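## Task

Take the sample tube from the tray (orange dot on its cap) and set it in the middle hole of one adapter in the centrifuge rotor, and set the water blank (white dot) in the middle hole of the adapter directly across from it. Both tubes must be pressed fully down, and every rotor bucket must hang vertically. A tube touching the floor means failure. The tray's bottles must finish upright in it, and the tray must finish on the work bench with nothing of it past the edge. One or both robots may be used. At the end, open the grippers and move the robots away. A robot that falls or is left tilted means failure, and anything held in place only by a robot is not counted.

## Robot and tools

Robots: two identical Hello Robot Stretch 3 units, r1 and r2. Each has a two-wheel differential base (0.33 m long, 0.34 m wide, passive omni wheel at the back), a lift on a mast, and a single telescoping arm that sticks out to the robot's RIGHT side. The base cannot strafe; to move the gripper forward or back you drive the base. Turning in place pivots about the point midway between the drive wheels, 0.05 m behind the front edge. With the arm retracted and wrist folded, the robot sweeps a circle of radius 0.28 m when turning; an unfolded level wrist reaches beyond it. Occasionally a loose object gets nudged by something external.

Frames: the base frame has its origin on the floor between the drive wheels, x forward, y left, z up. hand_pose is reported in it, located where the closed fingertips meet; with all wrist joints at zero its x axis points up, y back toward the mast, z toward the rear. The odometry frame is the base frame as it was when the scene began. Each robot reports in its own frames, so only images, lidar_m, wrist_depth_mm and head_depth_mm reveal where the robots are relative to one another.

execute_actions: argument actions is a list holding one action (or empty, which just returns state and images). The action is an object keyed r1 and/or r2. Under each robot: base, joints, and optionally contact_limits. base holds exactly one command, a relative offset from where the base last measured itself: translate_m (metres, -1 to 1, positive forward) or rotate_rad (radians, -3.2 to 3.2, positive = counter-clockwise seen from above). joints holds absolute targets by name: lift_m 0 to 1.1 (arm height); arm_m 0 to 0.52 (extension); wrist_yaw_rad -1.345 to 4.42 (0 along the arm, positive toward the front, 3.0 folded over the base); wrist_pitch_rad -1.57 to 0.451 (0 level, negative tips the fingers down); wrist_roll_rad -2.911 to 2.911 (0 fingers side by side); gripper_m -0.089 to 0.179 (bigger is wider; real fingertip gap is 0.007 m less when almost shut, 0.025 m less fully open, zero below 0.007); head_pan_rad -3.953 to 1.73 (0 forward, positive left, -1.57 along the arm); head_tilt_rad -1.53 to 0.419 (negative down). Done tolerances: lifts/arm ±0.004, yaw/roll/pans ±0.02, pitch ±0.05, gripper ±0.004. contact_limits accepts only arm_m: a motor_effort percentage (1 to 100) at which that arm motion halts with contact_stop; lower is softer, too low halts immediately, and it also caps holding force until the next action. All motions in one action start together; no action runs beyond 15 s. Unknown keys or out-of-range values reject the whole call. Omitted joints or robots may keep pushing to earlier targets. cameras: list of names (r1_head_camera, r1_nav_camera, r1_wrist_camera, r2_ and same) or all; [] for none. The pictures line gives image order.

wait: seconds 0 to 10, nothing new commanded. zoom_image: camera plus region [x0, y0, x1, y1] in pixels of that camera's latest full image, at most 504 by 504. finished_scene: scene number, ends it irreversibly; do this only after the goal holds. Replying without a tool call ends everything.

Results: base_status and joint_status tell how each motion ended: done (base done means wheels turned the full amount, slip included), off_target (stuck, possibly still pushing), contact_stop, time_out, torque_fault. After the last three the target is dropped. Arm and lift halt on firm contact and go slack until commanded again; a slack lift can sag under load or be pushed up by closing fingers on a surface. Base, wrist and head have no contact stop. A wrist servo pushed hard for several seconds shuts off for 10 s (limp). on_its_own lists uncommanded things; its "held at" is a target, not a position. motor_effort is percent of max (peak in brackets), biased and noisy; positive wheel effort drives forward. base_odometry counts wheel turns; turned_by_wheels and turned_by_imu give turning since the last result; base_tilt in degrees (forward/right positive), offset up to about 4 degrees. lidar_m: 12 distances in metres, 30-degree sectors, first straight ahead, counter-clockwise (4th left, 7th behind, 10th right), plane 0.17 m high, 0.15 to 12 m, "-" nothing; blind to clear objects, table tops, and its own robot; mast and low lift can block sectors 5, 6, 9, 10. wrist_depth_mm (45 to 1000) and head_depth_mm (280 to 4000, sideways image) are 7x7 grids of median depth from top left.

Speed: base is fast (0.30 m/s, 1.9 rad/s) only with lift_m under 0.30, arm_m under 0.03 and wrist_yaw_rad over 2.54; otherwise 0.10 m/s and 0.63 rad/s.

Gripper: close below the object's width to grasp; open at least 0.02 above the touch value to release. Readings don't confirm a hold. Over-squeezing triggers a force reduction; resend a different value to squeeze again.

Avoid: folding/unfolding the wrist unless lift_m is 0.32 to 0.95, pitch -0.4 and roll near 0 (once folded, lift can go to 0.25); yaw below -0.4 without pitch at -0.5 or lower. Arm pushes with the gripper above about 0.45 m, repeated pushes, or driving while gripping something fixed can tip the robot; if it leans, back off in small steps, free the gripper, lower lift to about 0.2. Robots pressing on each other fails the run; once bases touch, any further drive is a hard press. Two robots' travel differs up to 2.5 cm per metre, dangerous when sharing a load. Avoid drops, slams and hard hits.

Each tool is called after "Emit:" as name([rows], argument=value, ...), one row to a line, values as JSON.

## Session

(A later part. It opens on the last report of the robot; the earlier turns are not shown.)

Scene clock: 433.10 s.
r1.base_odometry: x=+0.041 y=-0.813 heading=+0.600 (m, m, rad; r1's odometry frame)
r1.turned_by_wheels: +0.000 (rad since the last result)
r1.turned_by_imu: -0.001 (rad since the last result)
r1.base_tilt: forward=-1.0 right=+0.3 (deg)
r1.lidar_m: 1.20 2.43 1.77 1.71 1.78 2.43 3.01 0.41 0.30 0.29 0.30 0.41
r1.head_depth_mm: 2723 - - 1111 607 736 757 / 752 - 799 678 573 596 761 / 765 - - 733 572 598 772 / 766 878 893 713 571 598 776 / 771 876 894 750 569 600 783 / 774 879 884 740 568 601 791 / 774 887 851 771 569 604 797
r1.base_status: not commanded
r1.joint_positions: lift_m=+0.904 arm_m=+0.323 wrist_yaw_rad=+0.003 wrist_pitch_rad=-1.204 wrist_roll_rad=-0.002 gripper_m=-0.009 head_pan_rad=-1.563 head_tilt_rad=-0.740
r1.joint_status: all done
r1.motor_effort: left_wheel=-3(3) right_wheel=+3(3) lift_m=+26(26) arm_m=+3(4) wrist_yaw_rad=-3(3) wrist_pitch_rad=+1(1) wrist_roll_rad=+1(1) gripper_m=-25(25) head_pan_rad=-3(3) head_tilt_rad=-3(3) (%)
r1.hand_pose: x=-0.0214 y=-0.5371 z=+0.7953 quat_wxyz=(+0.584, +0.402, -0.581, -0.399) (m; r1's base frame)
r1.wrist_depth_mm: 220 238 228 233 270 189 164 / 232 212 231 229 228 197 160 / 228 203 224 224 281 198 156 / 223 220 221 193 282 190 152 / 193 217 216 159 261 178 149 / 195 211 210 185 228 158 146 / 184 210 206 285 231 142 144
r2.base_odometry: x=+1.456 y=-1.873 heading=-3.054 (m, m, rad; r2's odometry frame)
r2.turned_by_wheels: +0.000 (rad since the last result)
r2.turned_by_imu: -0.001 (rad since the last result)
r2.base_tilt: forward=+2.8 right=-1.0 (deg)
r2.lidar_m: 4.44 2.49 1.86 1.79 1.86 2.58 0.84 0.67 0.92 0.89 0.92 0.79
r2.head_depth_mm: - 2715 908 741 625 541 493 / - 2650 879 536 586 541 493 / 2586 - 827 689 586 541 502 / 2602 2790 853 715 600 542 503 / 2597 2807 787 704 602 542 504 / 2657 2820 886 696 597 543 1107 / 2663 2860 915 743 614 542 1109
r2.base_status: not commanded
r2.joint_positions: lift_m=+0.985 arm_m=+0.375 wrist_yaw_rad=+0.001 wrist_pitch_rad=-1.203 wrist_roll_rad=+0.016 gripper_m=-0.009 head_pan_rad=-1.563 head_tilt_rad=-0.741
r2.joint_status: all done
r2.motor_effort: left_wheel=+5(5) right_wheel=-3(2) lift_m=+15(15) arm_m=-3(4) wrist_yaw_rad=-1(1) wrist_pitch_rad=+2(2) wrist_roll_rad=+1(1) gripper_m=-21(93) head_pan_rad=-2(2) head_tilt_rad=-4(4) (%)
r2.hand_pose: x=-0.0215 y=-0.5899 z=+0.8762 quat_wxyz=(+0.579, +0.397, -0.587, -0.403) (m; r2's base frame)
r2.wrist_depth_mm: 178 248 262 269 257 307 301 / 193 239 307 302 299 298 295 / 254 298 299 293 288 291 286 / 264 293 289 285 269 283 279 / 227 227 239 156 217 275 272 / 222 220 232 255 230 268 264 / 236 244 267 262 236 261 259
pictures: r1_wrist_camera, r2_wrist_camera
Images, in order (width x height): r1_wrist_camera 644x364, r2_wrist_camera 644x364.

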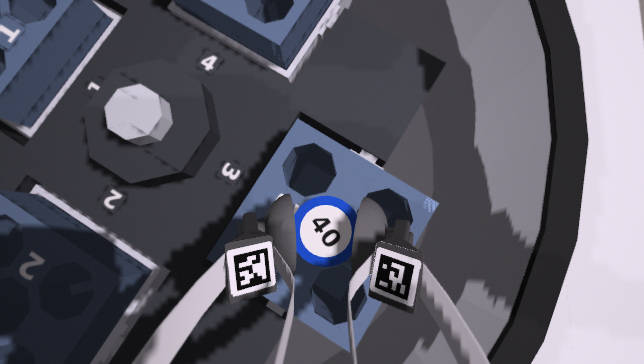

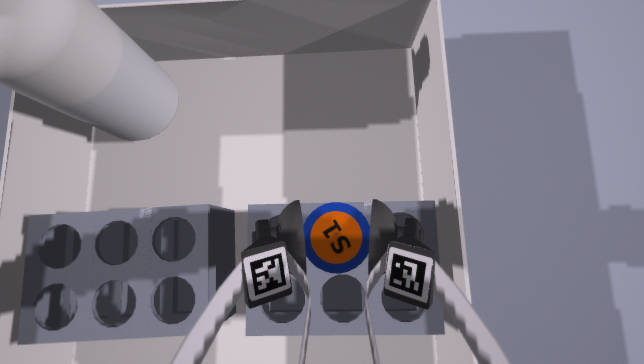

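Emit:
execute_actions([
  {"r1": {"joints": {"lift_m": 0.902, "gripper_m": 0.065}}, "r2": {"joints": {"lift_m": 1.1}}},
], cameras=["r1_wrist_camera", "r2_wrist_camera", "r2_head_camera"])

Scene clock: 441.50 s.
r1.base_odometry: x=+0.041 y=-0.813 heading=+0.600 (m, m, rad; r1's odometry frame)
r1.turned_by_wheels: +0.000 (rad since the last result)
r1.turned_by_imu: -0.001 (rad since the last result)
r1.base_tilt: forward=-1.1 right=+0.3 (deg)
r1.lidar_m: 1.20 2.43 1.77 1.71 1.77 2.43 3.00 0.41 0.30 0.29 0.30 0.41
r1.head_depth_mm: 2749 - - 1097 609 739 753 / 752 - 797 678 573 596 762 / 766 - - 743 571 598 769 / 770 877 893 715 571 599 777 / 771 878 897 748 568 601 787 / 773 884 883 741 567 603 788 / 777 881 849 771 568 603 797
r1.base_status: not commanded
r1.joint_positions: lift_m=+0.902 arm_m=+0.323 wrist_yaw_rad=+0.003 wrist_pitch_rad=-1.199 wrist_roll_rad=-0.002 gripper_m=+0.065 head_pan_rad=-1.563 head_tilt_rad=-0.740
r1.joint_status: all done
r1.motor_effort: left_wheel=-2(3) right_wheel=+3(3) lift_m=+25(26) arm_m=+3(3) wrist_yaw_rad=-2(4) wrist_pitch_rad=+0(1) wrist_roll_rad=+1(1) gripper_m=-1(95) head_pan_rad=-3(3) head_tilt_rad=-3(3) (%)
r1.hand_pose: x=-0.0214 y=-0.5383 z=+0.7936 quat_wxyz=(+0.585, +0.400, -0.582, -0.398) (m; r1's base frame)
r1.wrist_depth_mm: 220 237 227 233 269 188 162 / 231 210 228 228 228 196 158 / 226 200 222 223 281 198 154 / 222 217 217 191 281 191 150 / 194 216 216 158 260 179 148 / 192 201 207 184 192 154 145 / 181 205 205 287 215 140 142
r2.base_odometry: x=+1.456 y=-1.873 heading=-3.054 (m, m, rad; r2's odometry frame)
r2.turned_by_wheels: +0.000 (rad since the last result)
r2.turned_by_imu: -0.001 (rad since the last result)
r2.base_tilt: forward=+3.0 right=-1.1 (deg)
r2.lidar_m: 4.44 2.50 1.86 1.79 1.87 2.58 0.84 0.67 0.92 0.89 0.92 0.79
r2.head_depth_mm: 2533 2719 907 740 624 540 492 / 2532 2704 881 537 585 542 493 / - 2810 831 690 587 541 502 / 2595 2788 850 713 600 541 503 / 2620 2842 786 704 600 542 503 / 2659 2840 884 695 597 543 1104 / 2674 2826 915 744 615 543 1105
r2.base_status: not commanded
r2.joint_positions: lift_m=+1.100 arm_m=+0.375 wrist_yaw_rad=+0.001 wrist_pitch_rad=-1.204 wrist_roll_rad=+0.016 gripper_m=-0.009 head_pan_rad=-1.563 head_tilt_rad=-0.741
r2.joint_status: all done
r2.motor_effort: left_wheel=+5(6) right_wheel=-3(3) lift_m=+25(25) arm_m=-4(4) wrist_yaw_rad=+0(1) wrist_pitch_rad=+2(2) wrist_roll_rad=+1(1) gripper_m=-20(20) head_pan_rad=-2(2) head_tilt_rad=-4(4) (%)
r2.hand_pose: x=-0.0215 y=-0.5897 z=+0.9906 quat_wxyz=(+0.579, +0.398, -0.587, -0.404) (m; r2's base frame)
r2.wrist_depth_mm: 458 449 448 446 433 429 423 / 440 280 403 415 421 420 413 / 436 297 417 415 409 410 402 / 425 409 407 402 399 397 392 / 412 345 371 156 388 386 383 / 398 341 365 341 379 379 377 / 388 379 377 372 369 369 364
pictures: r1_wrist_camera, r2_head_camera (sideways: a quarter turn clockwise sets it upright), r2_wrist_camera
Images, in order (width x height): r1_wrist_camera 644x364, r2_head_camera 896x504, r2_wrist_camera 644x364.

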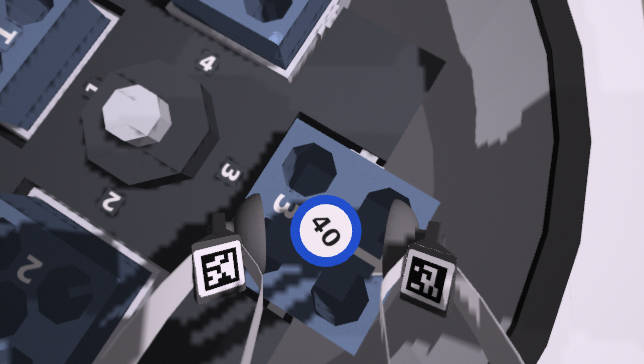

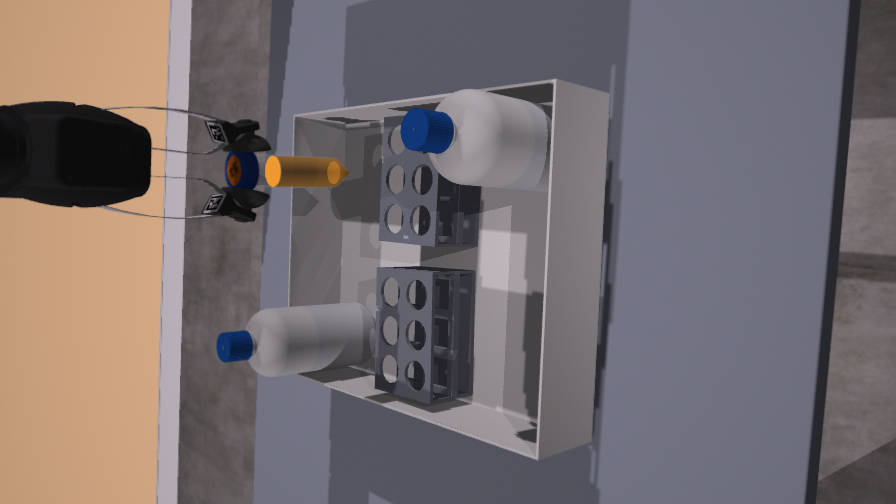

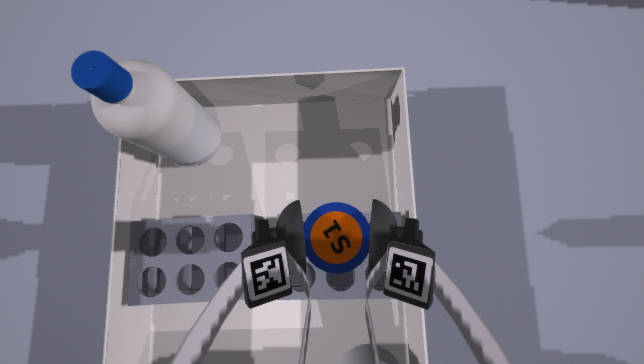

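Emit:
execute_actions([
  {"r1": {"joints": {"lift_m": 0.985}}, "r2": {"base": {"rotate_rad": -0.07}}},
], cameras=["r1_wrist_camera", "r2_wrist_camera"])

Scene clock: 494.83 s.
r1.base_odometry: x=+0.041 y=-0.813 heading=+0.600 (m, m, rad; r1's odometry frame)
r1.turned_by_wheels: +0.000 (rad since the last result)
r1.turned_by_imu: -0.001 (rad since the last result)
r1.base_tilt: forward=-1.0 right=+0.2 (deg)
r1.lidar_m: 1.21 2.43 1.78 1.71 1.78 2.44 3.01 0.41 0.30 0.29 0.30 0.41
r1.head_depth_mm: - 2709 2208 1759 616 738 756 / - 904 850 677 573 597 763 / - - 873 743 571 599 770 / 770 875 867 722 569 599 779 / 767 877 895 749 569 601 783 / 772 883 885 741 569 602 787 / 776 882 851 770 569 603 799
r1.base_status: not commanded
r1.joint_positions: lift_m=+0.985 arm_m=+0.323 wrist_yaw_rad=+0.003 wrist_pitch_rad=-1.200 wrist_roll_rad=-0.002 gripper_m=+0.065 head_pan_rad=-1.563 head_tilt_rad=-0.740
r1.joint_status: all done
r1.motor_effort: left_wheel=-3(3) right_wheel=+3(3) lift_m=+48(53) arm_m=+3(3) wrist_yaw_rad=-2(3) wrist_pitch_rad=+0(0) wrist_roll_rad=+1(1) gripper_m=+0(0) head_pan_rad=-3(2) head_tilt_rad=-2(3) (%)
r1.hand_pose: x=-0.0214 y=-0.5380 z=+0.8757 quat_wxyz=(+0.585, +0.401, -0.582, -0.398) (m; r1's base frame)
r1.wrist_depth_mm: 317 327 310 298 292 252 - / 296 307 313 311 319 244 - / 311 307 300 307 309 238 - / 304 304 298 277 355 234 - / 300 287 295 265 269 229 - / 269 274 284 284 330 223 949 / 286 286 282 371 221 219 953
r2.base_odometry: x=+1.456 y=-1.873 heading=-3.124 (m, m, rad; r2's odometry frame)
r2.turned_by_wheels: -0.070 (rad since the last result)
r2.turned_by_imu: -0.071 (rad since the last result)
r2.base_tilt: forward=+3.0 right=-1.0 (deg)
r2.lidar_m: 0.79 2.71 1.89 1.79 1.84 2.41 1.04 0.67 0.94 0.89 0.91 0.80
r2.head_depth_mm: 2544 2765 909 739 625 540 501 / 2594 2791 911 741 611 542 501 / - 2824 832 533 580 540 504 / 2596 2785 850 695 599 541 503 / 2615 2811 852 703 596 542 502 / 2601 2802 770 703 596 542 503 / 2603 2788 914 721 596 543 503
r2.base_status: done
r2.joint_positions: lift_m=+1.100 arm_m=+0.375 wrist_yaw_rad=+0.001 wrist_pitch_rad=-1.204 wrist_roll_rad=+0.016 gripper_m=-0.009 head_pan_rad=-1.563 head_tilt_rad=-0.741
r2.joint_status: not commanded
r2.motor_effort: left_wheel=+5(14) right_wheel=-3(7) lift_m=+25(25) arm_m=-3(4) wrist_yaw_rad=+0(1) wrist_pitch_rad=+2(2) wrist_roll_rad=+1(1) gripper_m=-20(20) head_pan_rad=-3(2) head_tilt_rad=-4(4) (%)
r2.hand_pose: x=-0.0215 y=-0.5897 z=+0.9906 quat_wxyz=(+0.579, +0.398, -0.587, -0.404) (m; r2's base frame)
r2.wrist_depth_mm: 464 454 450 442 432 432 421 / 286 439 432 420 425 425 416 / 279 325 418 415 414 407 407 / 419 409 408 404 401 400 395 / 411 372 372 155 391 389 383 / 398 335 342 354 378 376 375 / 387 383 381 373 373 367 366
pictures: r1_wrist_camera, r2_wrist_camera
Images, in order (width x height): r1_wrist_camera 644x364, r2_wrist_camera 644x364.

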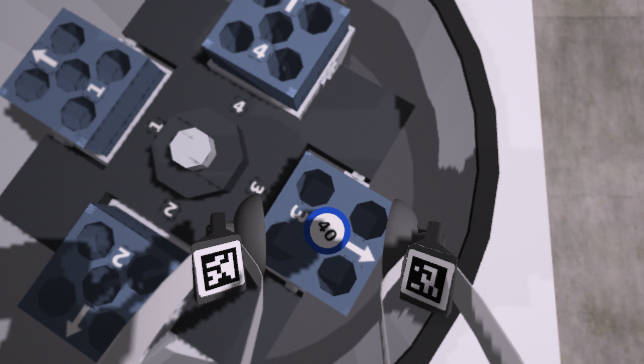

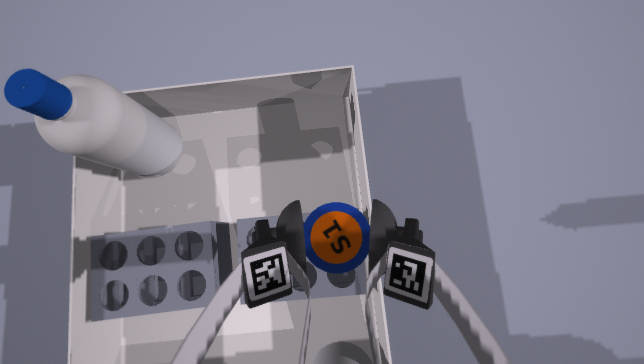

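Emit:
execute_actions([
  {"r1": {"base": {"translate_m": -0.5}, "joints": {"arm_m": 0.0, "lift_m": 1.05}}, "r2": {"base": {"translate_m": -1.0}, "joints": {"arm_m": 0.435}}},
], cameras=["r2_wrist_camera", "r2_head_camera", "r2_nav_camera"])

Scene clock: 524.33 s.
r1.base_odometry: x=-0.372 y=-1.095 heading=+0.599 (m, m, rad; r1's odometry frame)
r1.turned_by_wheels: +0.000 (rad since the last result)
r1.turned_by_imu: -0.004 (rad since the last result)
r1.base_tilt: forward=-1.1 right=+0.3 (deg)
r1.lidar_m: 0.73 2.43 1.78 1.71 1.77 2.43 2.52 2.61 3.18 0.82 0.36 0.41
r1.head_depth_mm: - - - - - 1310 1181 / - - - - - - 1158 / 2634 - - - - - 1149 / 2748 2754 2221 1750 1591 1281 1172 / 2745 2747 2182 1784 1509 1316 1168 / 2757 2764 2159 1078 1009 1045 1084 / 2771 2545 1014 975 865 772 811
r1.base_status: done
r1.joint_positions: lift_m=+1.050 arm_m=+0.000 wrist_yaw_rad=+0.003 wrist_pitch_rad=-1.201 wrist_roll_rad=-0.002 gripper_m=+0.065 head_pan_rad=-1.563 head_tilt_rad=-0.740
r1.joint_status: all done
r1.motor_effort: left_wheel=-2(7) right_wheel=+3(3) lift_m=+49(50) arm_m=-4(5) wrist_yaw_rad=-2(2) wrist_pitch_rad=+0(0) wrist_roll_rad=+1(1) gripper_m=+1(1) head_pan_rad=-3(1) head_tilt_rad=-3(3) (%)
r1.hand_pose: x=-0.0214 y=-0.2155 z=+0.9407 quat_wxyz=(+0.585, +0.401, -0.582, -0.399) (m; r1's base frame)
r1.wrist_depth_mm: 418 592 744 - - - - / 416 589 750 - - - - / 420 573 759 - - - - / 563 569 852 - - - - / - - - - - - - / 923 951 - - - - - / 901 - - - - - -
r2.base_odometry: x=+2.456 y=-1.855 heading=-3.124 (m, m, rad; r2's odometry frame)
r2.turned_by_wheels: +0.000 (rad since the last result)
r2.turned_by_imu: -0.005 (rad since the last result)
r2.base_tilt: forward=+3.0 right=-0.9 (deg)
r2.lidar_m: 1.78 2.64 1.84 1.73 1.78 2.32 0.77 0.40 0.28 0.27 0.27 0.44
r2.head_depth_mm: 731 832 886 736 642 551 665 / 732 835 889 748 567 551 668 / - 802 858 764 573 553 672 / 732 819 835 697 573 555 673 / 2630 2810 2219 1018 843 736 704 / 2631 2840 2216 1774 1464 792 707 / 2655 2817 979 1728 1464 1321 1143
r2.base_status: done
r2.joint_positions: lift_m=+1.100 arm_m=+0.435 wrist_yaw_rad=+0.001 wrist_pitch_rad=-1.204 wrist_roll_rad=+0.016 gripper_m=-0.009 head_pan_rad=-1.563 head_tilt_rad=-0.741
r2.joint_status: all done
r2.motor_effort: left_wheel=+6(7) right_wheel=-2(7) lift_m=+25(25) arm_m=+4(4) wrist_yaw_rad=-1(1) wrist_pitch_rad=+2(2) wrist_roll_rad=+1(1) gripper_m=-20(20) head_pan_rad=-3(2) head_tilt_rad=-4(4) (%)
r2.hand_pose: x=-0.0215 y=-0.6489 z=+0.9905 quat_wxyz=(+0.578, +0.398, -0.587, -0.404) (m; r2's base frame)
r2.wrist_depth_mm: 464 - 316 333 352 365 371 / 450 - 378 379 376 370 366 / 435 - 377 374 464 423 363 / 426 - 365 449 422 393 408 / 422 - 621 156 409 400 401 / 410 - - 402 393 381 399 / 404 - 340 396 389 385 361
pictures: r2_head_camera (sideways: a quarter turn clockwise sets it upright), r2_nav_camera (sideways: a quarter turn counterclockwise sets it upright), r2_wrist_camera
Images, in order (width x height): r2_head_camera 896x504, r2_nav_camera 672x504, r2_wrist_camera 644x364.

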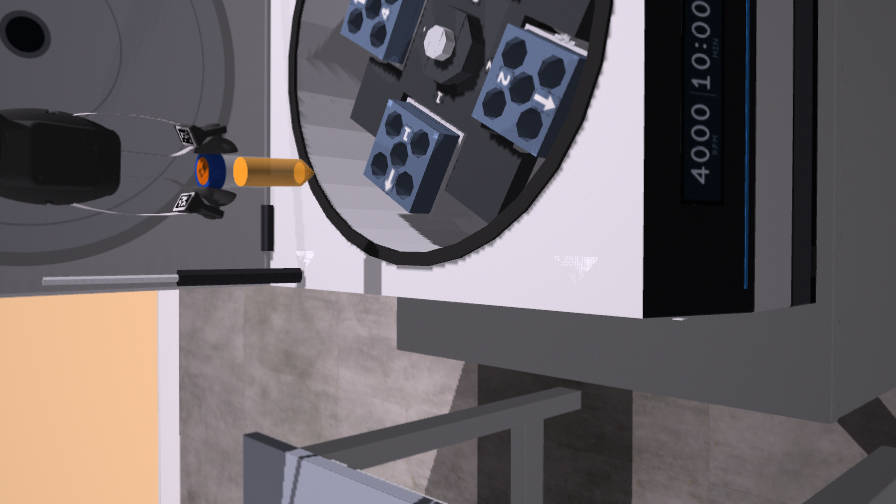

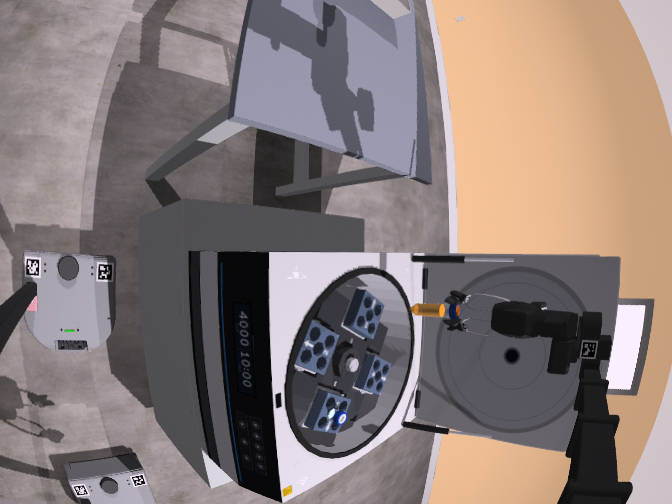

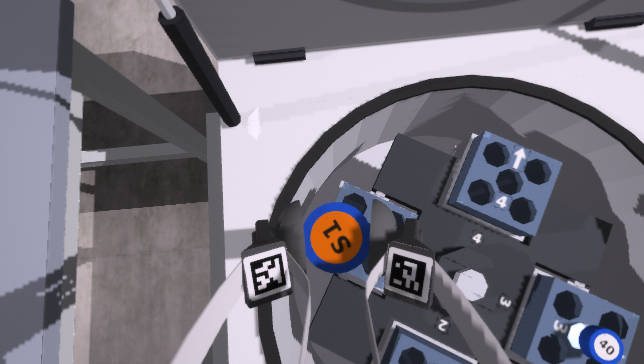

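Emit:
zoom_image(camera="r2_wrist_camera", region=[260, 110, 644, 364])

Region (260, 110, 644, 364) of r2_wrist_camera's 644x364 image, scaled by 1.312; it fills the top 333 rows of this view, and the rest is white.

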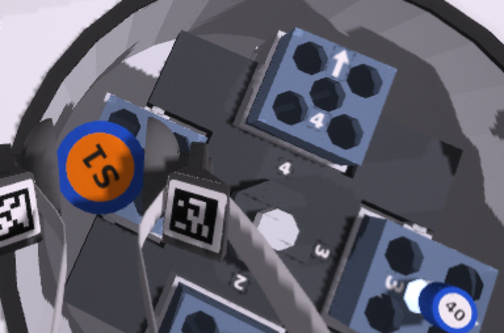

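Emit:
zoom_image(camera="r2_head_camera", region=[160, 100, 360, 240])

Region (160, 100, 360, 240) of r2_head_camera's 896x504 image, scaled by 2.520, with more detail than that image has; it fills the top 353 rows of this view, and the rest is white.

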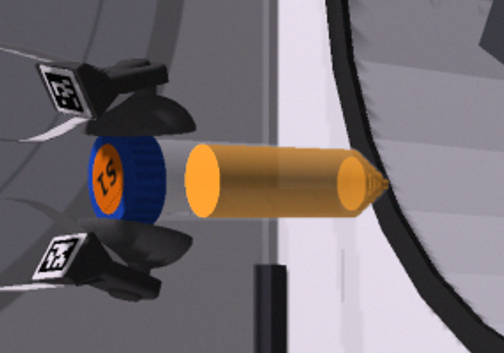

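Emit:
zoom_image(camera="r2_head_camera", region=[330, 0, 680, 330])

Region (330, 0, 680, 330) of r2_head_camera's 896x504 image, scaled by 1.440, with more detail than that image has; it fills the top 475 rows of this view, and the rest is white.

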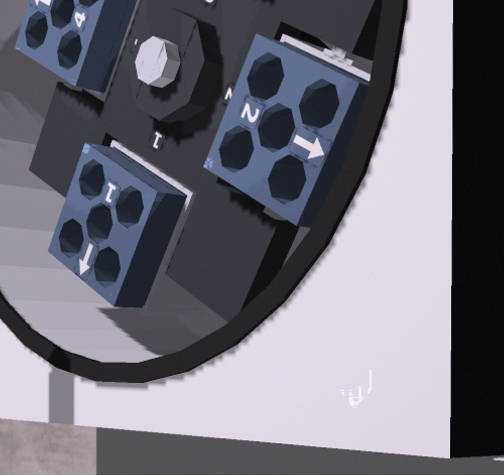

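Emit:
execute_actions([
  {"r2": {"base": {"translate_m": -0.03}, "joints": {"lift_m": 1.0}}},
], cameras=["r2_wrist_camera", "r2_head_camera"])

Scene clock: 619.33 s.
r1.base_odometry: x=-0.372 y=-1.095 heading=+0.599 (m, m, rad; r1's odometry frame)
r1.turned_by_wheels: +0.000 (rad since the last result)
r1.turned_by_imu: -0.001 (rad since the last result)
r1.base_tilt: forward=-1.0 right=+0.3 (deg)
r1.lidar_m: 0.70 2.43 1.78 1.71 1.78 2.43 2.52 2.62 3.15 0.82 0.36 0.41
r1.head_depth_mm: - - - - - 1310 1179 / - - - - - - 1157 / 2675 - - - - - 1157 / 2745 2803 2205 1749 1591 1271 1172 / 2748 2798 2180 1795 1498 1307 1165 / 2749 2754 2173 1075 1012 1044 1094 / 2749 2578 1014 972 867 771 816
r1.base_status: not commanded
r1.joint_positions: lift_m=+1.050 arm_m=+0.000 wrist_yaw_rad=+0.003 wrist_pitch_rad=-1.201 wrist_roll_rad=-0.002 gripper_m=+0.065 head_pan_rad=-1.563 head_tilt_rad=-0.740
r1.joint_status: not commanded
r1.motor_effort: left_wheel=-2(2) right_wheel=+3(3) lift_m=+48(49) arm_m=-4(4) wrist_yaw_rad=-2(3) wrist_pitch_rad=+0(0) wrist_roll_rad=+1(0) gripper_m=+1(1) head_pan_rad=-2(2) head_tilt_rad=-2(3) (%)
r1.hand_pose: x=-0.0214 y=-0.2155 z=+0.9407 quat_wxyz=(+0.585, +0.401, -0.582, -0.399) (m; r1's base frame)
r1.wrist_depth_mm: 417 595 744 - - - - / 415 590 743 - - - - / 421 577 759 - - - - / 570 577 853 - - - - / - - - - - - - / 912 928 - - - - - / 885 - - - - - -
r2.base_odometry: x=+2.486 y=-1.855 heading=-3.124 (m, m, rad; r2's odometry frame)
r2.turned_by_wheels: +0.000 (rad since the last result)
r2.turned_by_imu: -0.001 (rad since the last result)
r2.base_tilt: forward=+3.0 right=-1.0 (deg)
r2.lidar_m: 1.80 2.62 1.84 1.73 1.77 2.31 0.73 0.41 0.28 0.27 0.27 0.47
r2.head_depth_mm: 745 833 873 746 644 554 675 / - 834 890 747 613 554 675 / 730 879 870 751 573 556 676 / 735 840 848 782 573 558 679 / 2539 2660 2089 719 573 559 693 / 2653 2839 2222 1759 919 760 706 / 2667 2896 1100 1720 1469 1323 1148
r2.base_status: done
r2.joint_positions: lift_m=+1.000 arm_m=+0.435 wrist_yaw_rad=+0.001 wrist_pitch_rad=-1.204 wrist_roll_rad=+0.016 gripper_m=-0.009 head_pan_rad=-1.563 head_tilt_rad=-0.741
r2.joint_status: all done
r2.motor_effort: left_wheel=+5(8) right_wheel=-2(8) lift_m=+15(21) arm_m=+4(3) wrist_yaw_rad=+0(0) wrist_pitch_rad=+2(2) wrist_roll_rad=+1(1) gripper_m=-19(20) head_pan_rad=-3(2) head_tilt_rad=-4(4) (%)
r2.hand_pose: x=-0.0215 y=-0.6489 z=+0.8911 quat_wxyz=(+0.578, +0.398, -0.587, -0.404) (m; r2's base frame)
r2.wrist_depth_mm: - 284 283 280 279 274 270 / 584 616 275 273 337 326 282 / - 696 267 364 327 306 316 / - - 263 361 320 291 309 / - - 257 156 311 305 301 / - - 248 301 294 282 297 / - - 327 298 296 290 268
pictures: r2_head_camera (sideways: a quarter turn clockwise sets it upright), r2_wrist_camera
Images, in order (width x height): r2_head_camera 896x504, r2_wrist_camera 644x364.

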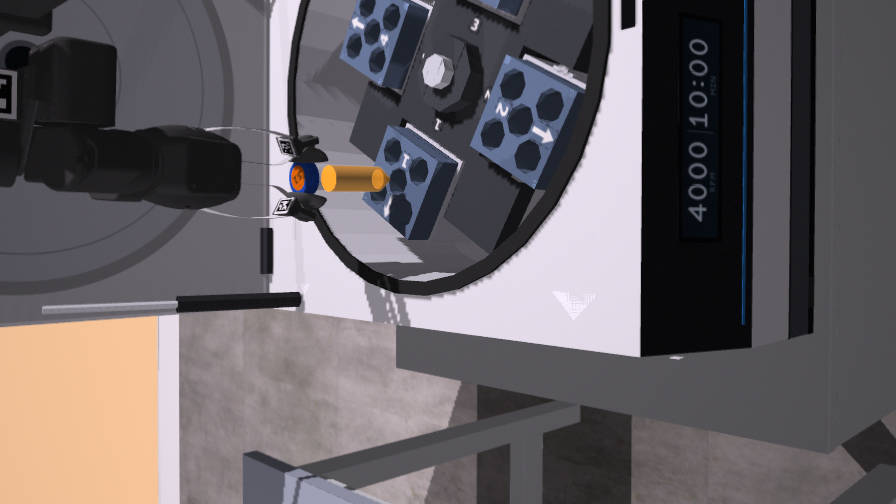

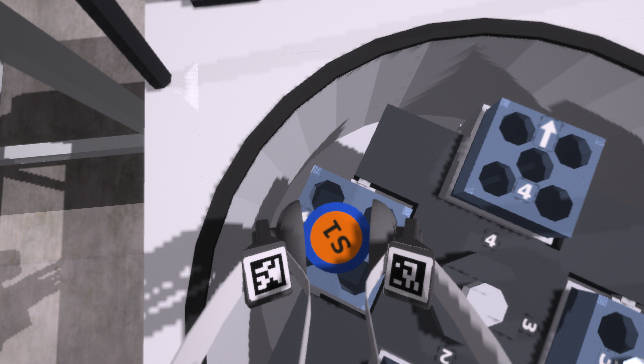

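Emit:
zoom_image(camera="r2_head_camera", region=[270, 110, 470, 250])

Emit:
zoom_image(camera="r2_wrist_camera", region=[230, 140, 450, 340])

Region (270, 110, 470, 250) of r2_head_camera's 896x504 image, scaled by 2.520, with more detail than that image has; it fills the top 353 rows of this view, and the rest is white.

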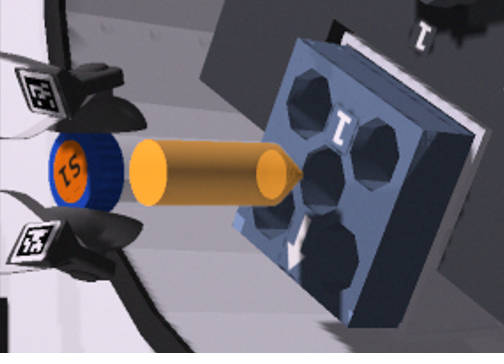

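Region (230, 140, 450, 340) of r2_wrist_camera's 644x364 image, scaled by 2.291; it fills the top 458 rows of this view, and the rest is white.

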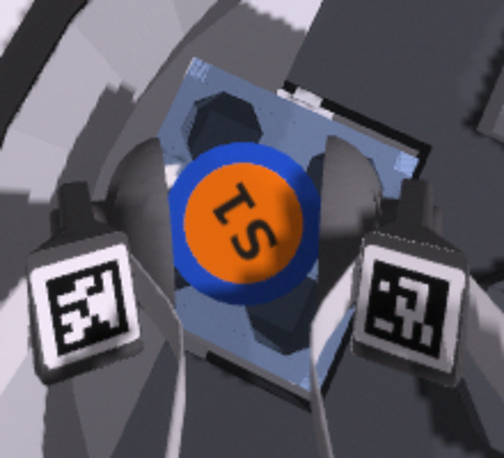

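Emit:
execute_actions([
  {"r2": {"base": {"translate_m": -0.005}, "joints": {"wrist_roll_rad": 0.17}}},
], cameras=["r2_wrist_camera", "r2_head_camera"])

Scene clock: 651.07 s.
r1.base_odometry: x=-0.372 y=-1.095 heading=+0.599 (m, m, rad; r1's odometry frame)
r1.turned_by_wheels: +0.000 (rad since the last result)
r1.turned_by_imu: -0.001 (rad since the last result)
r1.base_tilt: forward=-1.0 right=+0.3 (deg)
r1.lidar_m: 0.70 2.43 1.78 1.71 1.78 2.44 2.52 2.61 3.17 0.82 0.36 0.41
r1.head_depth_mm: - - - - - 1309 1180 / - - - - - - 1165 / 2629 - - - - - 1150 / 2754 2797 2201 1745 1589 1274 1177 / 2758 2769 2178 1792 1502 1304 1171 / 2747 2778 2164 1082 1011 1043 1082 / 2778 2538 1014 973 868 768 814
r1.base_status: not commanded
r1.joint_positions: lift_m=+1.050 arm_m=+0.000 wrist_yaw_rad=+0.003 wrist_pitch_rad=-1.201 wrist_roll_rad=-0.002 gripper_m=+0.065 head_pan_rad=-1.563 head_tilt_rad=-0.740
r1.joint_status: not commanded
r1.motor_effort: left_wheel=-2(2) right_wheel=+3(3) lift_m=+48(48) arm_m=-4(4) wrist_yaw_rad=-2(2) wrist_pitch_rad=+0(0) wrist_roll_rad=+1(0) gripper_m=+0(0) head_pan_rad=-2(2) head_tilt_rad=-3(3) (%)
r1.hand_pose: x=-0.0214 y=-0.2155 z=+0.9407 quat_wxyz=(+0.585, +0.401, -0.582, -0.399) (m; r1's base frame)
r1.wrist_depth_mm: 415 594 742 - - - - / 421 576 744 - - - - / 421 576 748 - - - - / 565 565 850 - - - - / - - - - - - - / 915 927 - - - - - / 907 - - - - - -
r2.base_odometry: x=+2.491 y=-1.855 heading=-3.123 (m, m, rad; r2's odometry frame)
r2.turned_by_wheels: +0.000 (rad since the last result)
r2.turned_by_imu: +0.000 (rad since the last result)
r2.base_tilt: forward=+2.8 right=-1.1 (deg)
r2.lidar_m: 1.81 2.63 1.84 1.73 1.77 2.32 0.73 0.41 0.28 0.27 0.27 0.47
r2.head_depth_mm: 742 836 872 756 644 554 673 / - 836 888 746 629 553 677 / 737 881 871 753 573 555 677 / 737 839 858 773 574 557 679 / 764 2602 2065 699 574 560 679 / 2674 2831 2218 1757 900 758 706 / 2655 2839 1127 1735 1463 1328 1129
r2.base_status: done
r2.joint_positions: lift_m=+1.000 arm_m=+0.435 wrist_yaw_rad=+0.001 wrist_pitch_rad=-1.204 wrist_roll_rad=+0.163 gripper_m=-0.009 head_pan_rad=-1.563 head_tilt_rad=-0.741
r2.joint_status: all done
r2.motor_effort: left_wheel=+6(7) right_wheel=-2(6) lift_m=+15(15) arm_m=+4(4) wrist_yaw_rad=+0(0) wrist_pitch_rad=+2(2) wrist_roll_rad=+3(4) gripper_m=-20(19) head_pan_rad=-2(2) head_tilt_rad=-4(4) (%)
r2.hand_pose: x=-0.0215 y=-0.6488 z=+0.8911 quat_wxyz=(+0.534, +0.367, -0.628, -0.432) (m; r2's base frame)
r2.wrist_depth_mm: - 285 286 278 276 283 257 / - 285 281 277 364 327 300 / - 280 272 364 322 289 319 / - 973 269 353 316 291 296 / - - 263 155 303 296 290 / - - 253 301 296 272 279 / - - 291 299 292 283 262
pictures: r2_head_camera (sideways: a quarter turn clockwise sets it upright), r2_wrist_camera
Images, in order (width x height): r2_head_camera 896x504, r2_wrist_camera 644x364.

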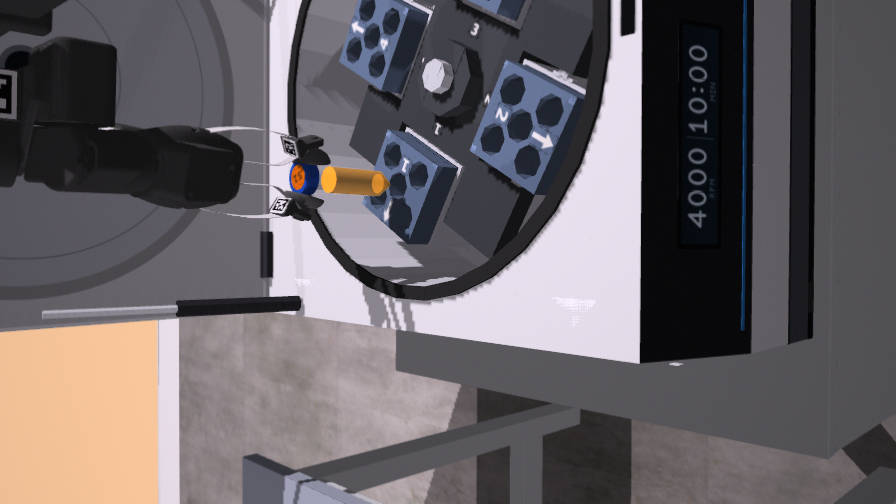

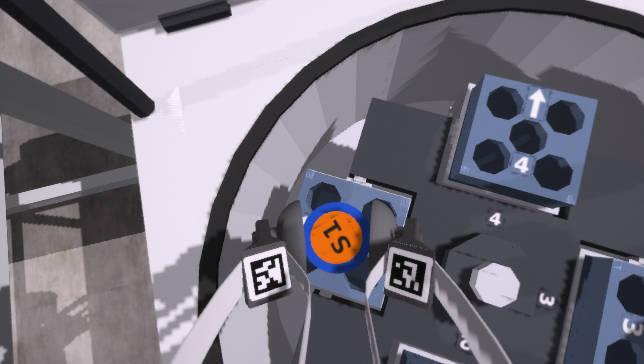

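Emit:
zoom_image(camera="r2_head_camera", region=[270, 110, 470, 250])

Emit:
zoom_image(camera="r2_wrist_camera", region=[230, 140, 450, 340])

Region (270, 110, 470, 250) of r2_head_camera's 896x504 image, scaled by 2.520, with more detail than that image has; it fills the top 353 rows of this view, and the rest is white.

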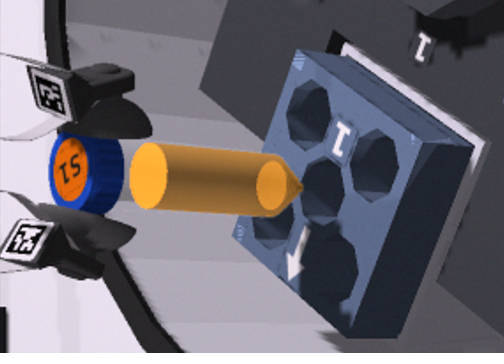

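Region (230, 140, 450, 340) of r2_wrist_camera's 644x364 image, scaled by 2.291; it fills the top 458 rows of this view, and the rest is white.

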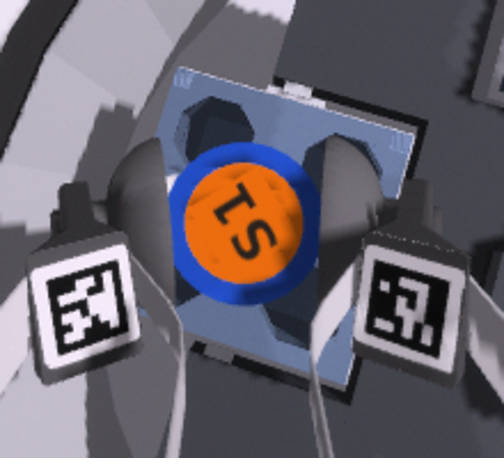

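Emit:
execute_actions([
  {"r2": {"joints": {"lift_m": 0.908}}},
], cameras=["r2_wrist_camera", "r2_head_camera"])

Scene clock: 667.70 s.
r1.base_odometry: x=-0.372 y=-1.095 heading=+0.599 (m, m, rad; r1's odometry frame)
r1.turned_by_wheels: +0.000 (rad since the last result)
r1.turned_by_imu: -0.001 (rad since the last result)
r1.base_tilt: forward=-1.1 right=+0.2 (deg)
r1.lidar_m: 0.70 2.43 1.78 1.71 1.77 2.43 2.52 2.62 3.17 0.82 0.36 0.41
r1.head_depth_mm: - - - - - 1314 1178 / - - - - - - 1157 / 2623 - - - - - 1157 / 2732 2792 2235 1754 1586 1281 1172 / 2749 2787 2193 1801 1511 1312 1171 / 2772 2779 2179 1083 1009 1043 1083 / 2770 2527 1016 974 866 769 812
r1.base_status: not commanded
r1.joint_positions: lift_m=+1.050 arm_m=+0.000 wrist_yaw_rad=+0.003 wrist_pitch_rad=-1.201 wrist_roll_rad=-0.002 gripper_m=+0.065 head_pan_rad=-1.563 head_tilt_rad=-0.740
r1.joint_status: not commanded
r1.motor_effort: left_wheel=-2(2) right_wheel=+3(3) lift_m=+48(49) arm_m=-4(4) wrist_yaw_rad=-2(3) wrist_pitch_rad=+0(0) wrist_roll_rad=+1(1) gripper_m=+1(0) head_pan_rad=-3(2) head_tilt_rad=-3(3) (%)
r1.hand_pose: x=-0.0214 y=-0.2155 z=+0.9407 quat_wxyz=(+0.585, +0.401, -0.582, -0.399) (m; r1's base frame)
r1.wrist_depth_mm: 418 593 736 - - - - / 415 583 748 - - - - / 421 577 755 - - - - / 571 570 836 - - - - / - - - - - - - / 933 932 - - - - - / 896 - - - - - -
r2.base_odometry: x=+2.491 y=-1.855 heading=-3.123 (m, m, rad; r2's odometry frame)
r2.turned_by_wheels: +0.000 (rad since the last result)
r2.turned_by_imu: -0.001 (rad since the last result)
r2.base_tilt: forward=+3.1 right=-1.0 (deg)
r2.lidar_m: 1.81 2.63 1.84 1.73 1.77 2.33 0.73 0.41 0.28 0.27 0.27 0.47
r2.head_depth_mm: 720 - 868 755 645 555 675 / 711 - 892 747 628 554 676 / 726 819 882 748 574 556 679 / 737 841 849 772 573 557 681 / 763 2605 2083 699 574 558 680 / 2686 2843 2229 1763 900 762 705 / 2651 2834 1130 1713 1458 1328 1127
r2.base_status: not commanded
r2.joint_positions: lift_m=+0.908 arm_m=+0.435 wrist_yaw_rad=+0.001 wrist_pitch_rad=-1.204 wrist_roll_rad=+0.163 gripper_m=-0.009 head_pan_rad=-1.563 head_tilt_rad=-0.741
r2.joint_status: all done
r2.motor_effort: left_wheel=+6(6) right_wheel=-2(2) lift_m=+15(13) arm_m=+4(4) wrist_yaw_rad=-1(1) wrist_pitch_rad=+2(2) wrist_roll_rad=+3(3) gripper_m=-20(20) head_pan_rad=-2(2) head_tilt_rad=-4(4) (%)
r2.hand_pose: x=-0.0215 y=-0.6489 z=+0.7991 quat_wxyz=(+0.534, +0.367, -0.628, -0.432) (m; r2's base frame)
r2.wrist_depth_mm: 193 188 182 212 268 257 203 / 188 183 181 274 234 226 195 / 184 178 208 321 227 220 190 / 179 172 233 204 219 215 206 / 174 170 239 155 214 210 205 / 169 166 229 190 209 187 182 / 165 161 286 211 204 182 176
pictures: r2_head_camera (sideways: a quarter turn clockwise sets it upright), r2_wrist_camera
Images, in order (width x height): r2_head_camera 896x504, r2_wrist_camera 644x364.

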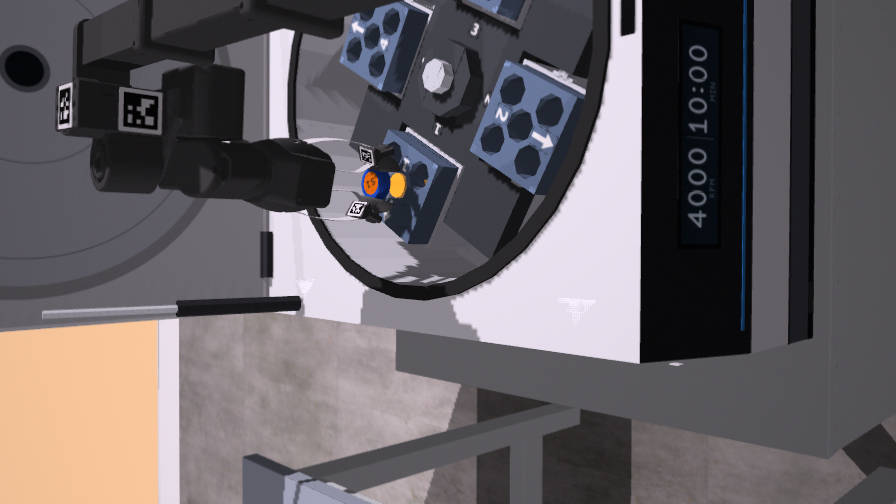

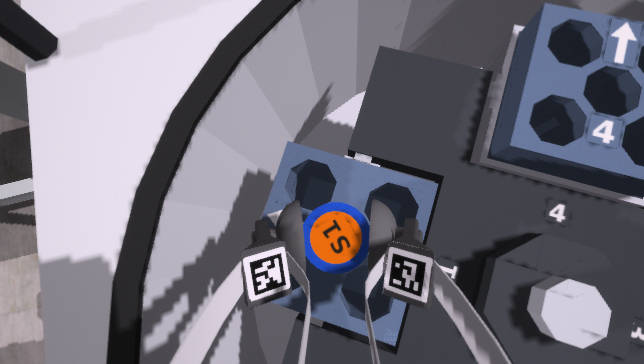

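Emit:
execute_actions([
  {"r2": {"joints": {"lift_m": 0.901}}},
], cameras=["r2_wrist_camera"])

Scene clock: 680.87 s.
r1.base_odometry: x=-0.372 y=-1.095 heading=+0.599 (m, m, rad; r1's odometry frame)
r1.turned_by_wheels: +0.000 (rad since the last result)
r1.turned_by_imu: -0.001 (rad since the last result)
r1.base_tilt: forward=-1.0 right=+0.2 (deg)
r1.lidar_m: 0.70 2.43 1.78 1.71 1.77 2.43 2.52 2.62 3.17 0.82 0.36 0.41
r1.head_depth_mm: - - - - - 1306 1180 / - - - - - - 1159 / 2647 - - - - - 1158 / 2718 2780 2212 1759 1598 1281 1168 / 2734 2736 2177 1780 1515 1307 1164 / 2766 2770 2157 1081 1008 1045 1086 / 2759 2561 1021 975 868 768 818
r1.base_status: not commanded
r1.joint_positions: lift_m=+1.050 arm_m=+0.000 wrist_yaw_rad=+0.003 wrist_pitch_rad=-1.201 wrist_roll_rad=-0.002 gripper_m=+0.065 head_pan_rad=-1.563 head_tilt_rad=-0.740
r1.joint_status: not commanded
r1.motor_effort: left_wheel=-2(2) right_wheel=+3(4) lift_m=+48(49) arm_m=-4(4) wrist_yaw_rad=-2(2) wrist_pitch_rad=+0(0) wrist_roll_rad=+0(1) gripper_m=+1(0) head_pan_rad=-3(3) head_tilt_rad=-3(3) (%)
r1.hand_pose: x=-0.0214 y=-0.2155 z=+0.9407 quat_wxyz=(+0.585, +0.401, -0.582, -0.399) (m; r1's base frame)
r1.wrist_depth_mm: 416 595 742 - - - - / 416 582 746 - - - - / 420 572 757 - - - - / 573 574 841 - - - - / - - - - - - - / 932 920 - - - - - / 908 - - - - - -
r2.base_odometry: x=+2.491 y=-1.855 heading=-3.123 (m, m, rad; r2's odometry frame)
r2.turned_by_wheels: +0.000 (rad since the last result)
r2.turned_by_imu: +0.000 (rad since the last result)
r2.base_tilt: forward=+2.9 right=-0.9 (deg)
r2.lidar_m: 1.81 2.64 1.83 1.73 1.77 2.32 0.73 0.41 0.28 0.27 0.27 0.47
r2.head_depth_mm: 722 - 865 753 644 555 673 / 722 - 887 746 628 554 675 / 735 820 882 747 573 555 677 / 737 838 858 773 574 558 679 / 764 2615 2062 699 574 559 680 / 2658 2848 2224 1760 901 757 707 / 2677 2828 1130 1725 1470 1326 1128
r2.base_status: not commanded
r2.joint_positions: lift_m=+0.901 arm_m=+0.435 wrist_yaw_rad=+0.001 wrist_pitch_rad=-1.204 wrist_roll_rad=+0.163 gripper_m=-0.009 head_pan_rad=-1.563 head_tilt_rad=-0.741
r2.joint_status: all done
r2.motor_effort: left_wheel=+6(6) right_wheel=-2(2) lift_m=+15(17) arm_m=+4(4) wrist_yaw_rad=+0(0) wrist_pitch_rad=+2(2) wrist_roll_rad=+3(3) gripper_m=-19(19) head_pan_rad=-3(2) head_tilt_rad=-4(4) (%)
r2.hand_pose: x=-0.0215 y=-0.6489 z=+0.7922 quat_wxyz=(+0.534, +0.367, -0.628, -0.432) (m; r2's base frame)
r2.wrist_depth_mm: 185 181 176 211 264 258 196 / 180 175 178 273 226 220 190 / 175 170 209 319 219 215 183 / 170 166 232 194 213 209 201 / 166 163 239 156 206 204 198 / 161 159 229 183 204 180 175 / 158 157 287 204 198 176 168
pictures: r2_wrist_camera
Images, in order (width x height): r2_wrist_camera 644x364.

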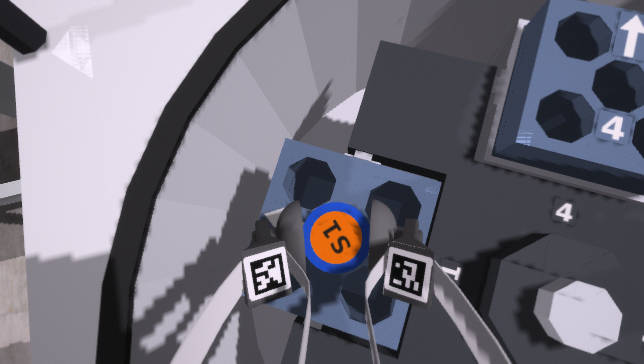

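Emit:
execute_actions([
  {"r2": {"joints": {"lift_m": 0.9, "gripper_m": 0.065}}},
], cameras=["r2_wrist_camera"])

Scene clock: 684.30 s.
r1.base_odometry: x=-0.372 y=-1.095 heading=+0.599 (m, m, rad; r1's odometry frame)
r1.turned_by_wheels: +0.000 (rad since the last result)
r1.turned_by_imu: -0.001 (rad since the last result)
r1.base_tilt: forward=-1.0 right=+0.2 (deg)
r1.lidar_m: 0.70 2.42 1.77 1.71 1.77 2.43 2.52 2.61 3.15 0.82 0.36 0.41
r1.head_depth_mm: - - - - - 1308 1183 / - - - - - - 1155 / 2634 - - - - - 1158 / 2747 2779 2213 1748 1595 1272 1174 / 2759 2798 2158 1803 1506 1313 1168 / 2757 2752 2164 1078 1008 1044 1085 / 2745 2562 1018 970 865 768 815
r1.base_status: not commanded
r1.joint_positions: lift_m=+1.050 arm_m=+0.000 wrist_yaw_rad=+0.003 wrist_pitch_rad=-1.201 wrist_roll_rad=-0.002 gripper_m=+0.065 head_pan_rad=-1.563 head_tilt_rad=-0.740
r1.joint_status: not commanded
r1.motor_effort: left_wheel=-2(2) right_wheel=+3(2) lift_m=+49(49) arm_m=-4(4) wrist_yaw_rad=-3(2) wrist_pitch_rad=+0(0) wrist_roll_rad=+1(1) gripper_m=+0(1) head_pan_rad=-3(2) head_tilt_rad=-3(2) (%)
r1.hand_pose: x=-0.0214 y=-0.2155 z=+0.9407 quat_wxyz=(+0.585, +0.401, -0.582, -0.399) (m; r1's base frame)
r1.wrist_depth_mm: 420 587 741 - - - - / 417 590 759 - - - - / 419 569 752 - - - - / 566 574 854 - - - - / - - - - - - - / 928 910 - - - - - / 893 - - - - - -
r2.base_odometry: x=+2.491 y=-1.855 heading=-3.123 (m, m, rad; r2's odometry frame)
r2.turned_by_wheels: +0.000 (rad since the last result)
r2.turned_by_imu: +0.000 (rad since the last result)
r2.base_tilt: forward=+2.9 right=-1.1 (deg)
r2.lidar_m: 1.81 2.62 1.83 1.73 1.78 2.32 0.73 0.41 0.29 0.27 0.28 0.47
r2.head_depth_mm: 720 - 867 749 646 554 674 / 721 - 888 742 629 555 675 / 737 823 891 754 573 556 678 / 736 838 849 774 573 558 680 / 764 2651 2082 698 573 559 681 / 2644 2823 2205 1775 897 759 707 / 2658 2829 1130 1708 1476 1326 1126
r2.base_status: not commanded
r2.joint_positions: lift_m=+0.900 arm_m=+0.435 wrist_yaw_rad=+0.001 wrist_pitch_rad=-1.200 wrist_roll_rad=+0.163 gripper_m=+0.065 head_pan_rad=-1.563 head_tilt_rad=-0.741
r2.joint_status: all done
r2.motor_effort: left_wheel=+5(6) right_wheel=-2(3) lift_m=+13(15) arm_m=+4(4) wrist_yaw_rad=+0(1) wrist_pitch_rad=+0(3) wrist_roll_rad=+3(3) gripper_m=+1(80) head_pan_rad=-2(3) head_tilt_rad=-4(4) (%)
r2.hand_pose: x=-0.0215 y=-0.6500 z=+0.7916 quat_wxyz=(+0.535, +0.366, -0.629, -0.430) (m; r2's base frame)
r2.wrist_depth_mm: 185 181 175 209 260 268 194 / 180 175 177 271 226 220 190 / 175 171 207 315 220 213 182 / 170 166 237 193 209 208 200 / 166 162 223 158 186 204 197 / 161 159 227 183 203 180 174 / 156 151 269 203 198 192 162
pictures: r2_wrist_camera
Images, in order (width x height): r2_wrist_camera 644x364.

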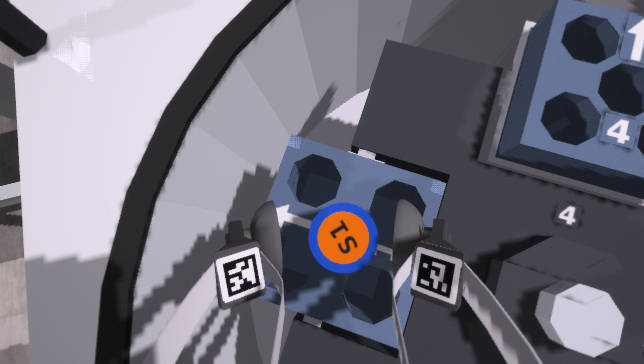

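Emit:
execute_actions([
  {"r2": {"joints": {"lift_m": 1.05, "arm_m": 0.02}}},
], cameras=["r2_head_camera", "r2_nav_camera", "r2_wrist_camera"])

Scene clock: 700.17 s.
r1.base_odometry: x=-0.372 y=-1.095 heading=+0.599 (m, m, rad; r1's odometry frame)
r1.turned_by_wheels: +0.000 (rad since the last result)
r1.turned_by_imu: -0.002 (rad since the last result)
r1.base_tilt: forward=-1.1 right=+0.3 (deg)
r1.lidar_m: 0.70 2.43 1.78 1.71 1.78 2.42 2.52 2.61 3.16 0.82 0.36 0.41
r1.head_depth_mm: - - - - - 1306 1175 / - - - - - - 1160 / 2632 - - - - - 1158 / 2739 2814 2228 1752 1590 1274 1173 / 2740 2784 2182 1782 1500 1306 1170 / 2734 2763 2172 1082 1011 1048 1088 / 2797 2561 1014 972 869 768 812
r1.base_status: not commanded
r1.joint_positions: lift_m=+1.050 arm_m=+0.000 wrist_yaw_rad=+0.003 wrist_pitch_rad=-1.201 wrist_roll_rad=-0.002 gripper_m=+0.065 head_pan_rad=-1.563 head_tilt_rad=-0.740
r1.joint_status: not commanded
r1.motor_effort: left_wheel=-2(2) right_wheel=+3(3) lift_m=+48(49) arm_m=-4(4) wrist_yaw_rad=-2(3) wrist_pitch_rad=+0(0) wrist_roll_rad=+0(1) gripper_m=+1(1) head_pan_rad=-2(2) head_tilt_rad=-2(3) (%)
r1.hand_pose: x=-0.0214 y=-0.2155 z=+0.9407 quat_wxyz=(+0.585, +0.401, -0.582, -0.399) (m; r1's base frame)
r1.wrist_depth_mm: 414 600 740 - - - - / 413 578 743 - - - - / 420 575 760 - - - - / 573 567 852 - - - - / - - - - - - - / 931 929 - - - - - / 932 - - - - - -
r2.base_odometry: x=+2.491 y=-1.855 heading=-3.123 (m, m, rad; r2's odometry frame)
r2.turned_by_wheels: +0.000 (rad since the last result)
r2.turned_by_imu: -0.001 (rad since the last result)
r2.base_tilt: forward=+2.9 right=-1.1 (deg)
r2.lidar_m: 1.81 2.63 1.83 1.73 1.77 2.32 0.73 0.41 0.28 0.27 0.27 0.47
r2.head_depth_mm: - - - - - 555 675 / - - - - - - 675 / 723 837 873 - - 580 679 / 735 835 857 776 594 567 680 / 764 2667 2074 698 574 559 681 / 2648 2818 2232 1763 901 761 704 / 2666 2844 1125 1722 1468 1325 1126
r2.base_status: not commanded
r2.joint_positions: lift_m=+1.050 arm_m=+0.020 wrist_yaw_rad=+0.001 wrist_pitch_rad=-1.203 wrist_roll_rad=+0.164 gripper_m=+0.065 head_pan_rad=-1.563 head_tilt_rad=-0.741
r2.joint_status: all done
r2.motor_effort: left_wheel=+5(5) right_wheel=-2(2) lift_m=+25(28) arm_m=-3(4) wrist_yaw_rad=-1(1) wrist_pitch_rad=+2(2) wrist_roll_rad=+3(4) gripper_m=+1(2) head_pan_rad=-2(2) head_tilt_rad=-4(4) (%)
r2.hand_pose: x=-0.0215 y=-0.2349 z=+0.9406 quat_wxyz=(+0.534, +0.367, -0.628, -0.432) (m; r2's base frame)
r2.wrist_depth_mm: - - 347 405 390 398 309 / - - 340 327 369 309 305 / - - 330 318 319 346 380 / 476 - 348 367 413 585 - / 454 683 833 - - - 945 / - - - - - - - / - - - - - - -
pictures: r2_head_camera (sideways: a quarter turn clockwise sets it upright), r2_nav_camera (sideways: a quarter turn counterclockwise sets it upright), r2_wrist_camera
Images, in order (width x height): r2_head_camera 896x504, r2_nav_camera 672x504, r2_wrist_camera 644x364.

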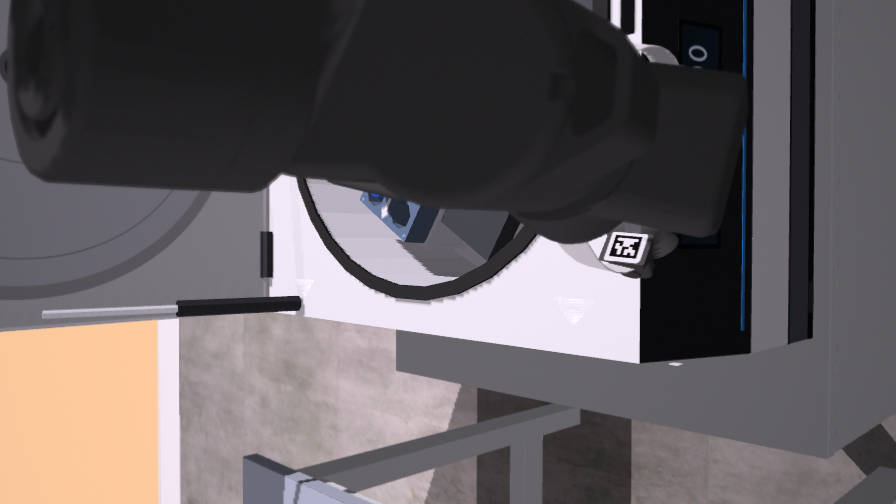

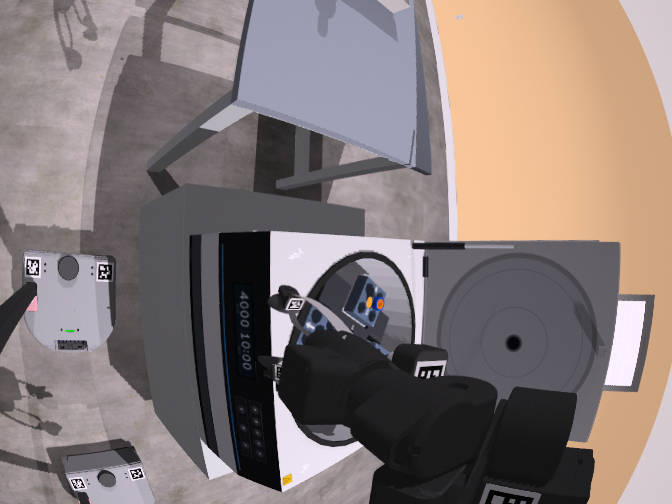

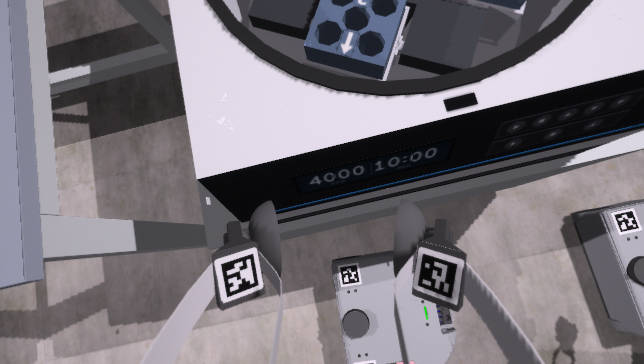

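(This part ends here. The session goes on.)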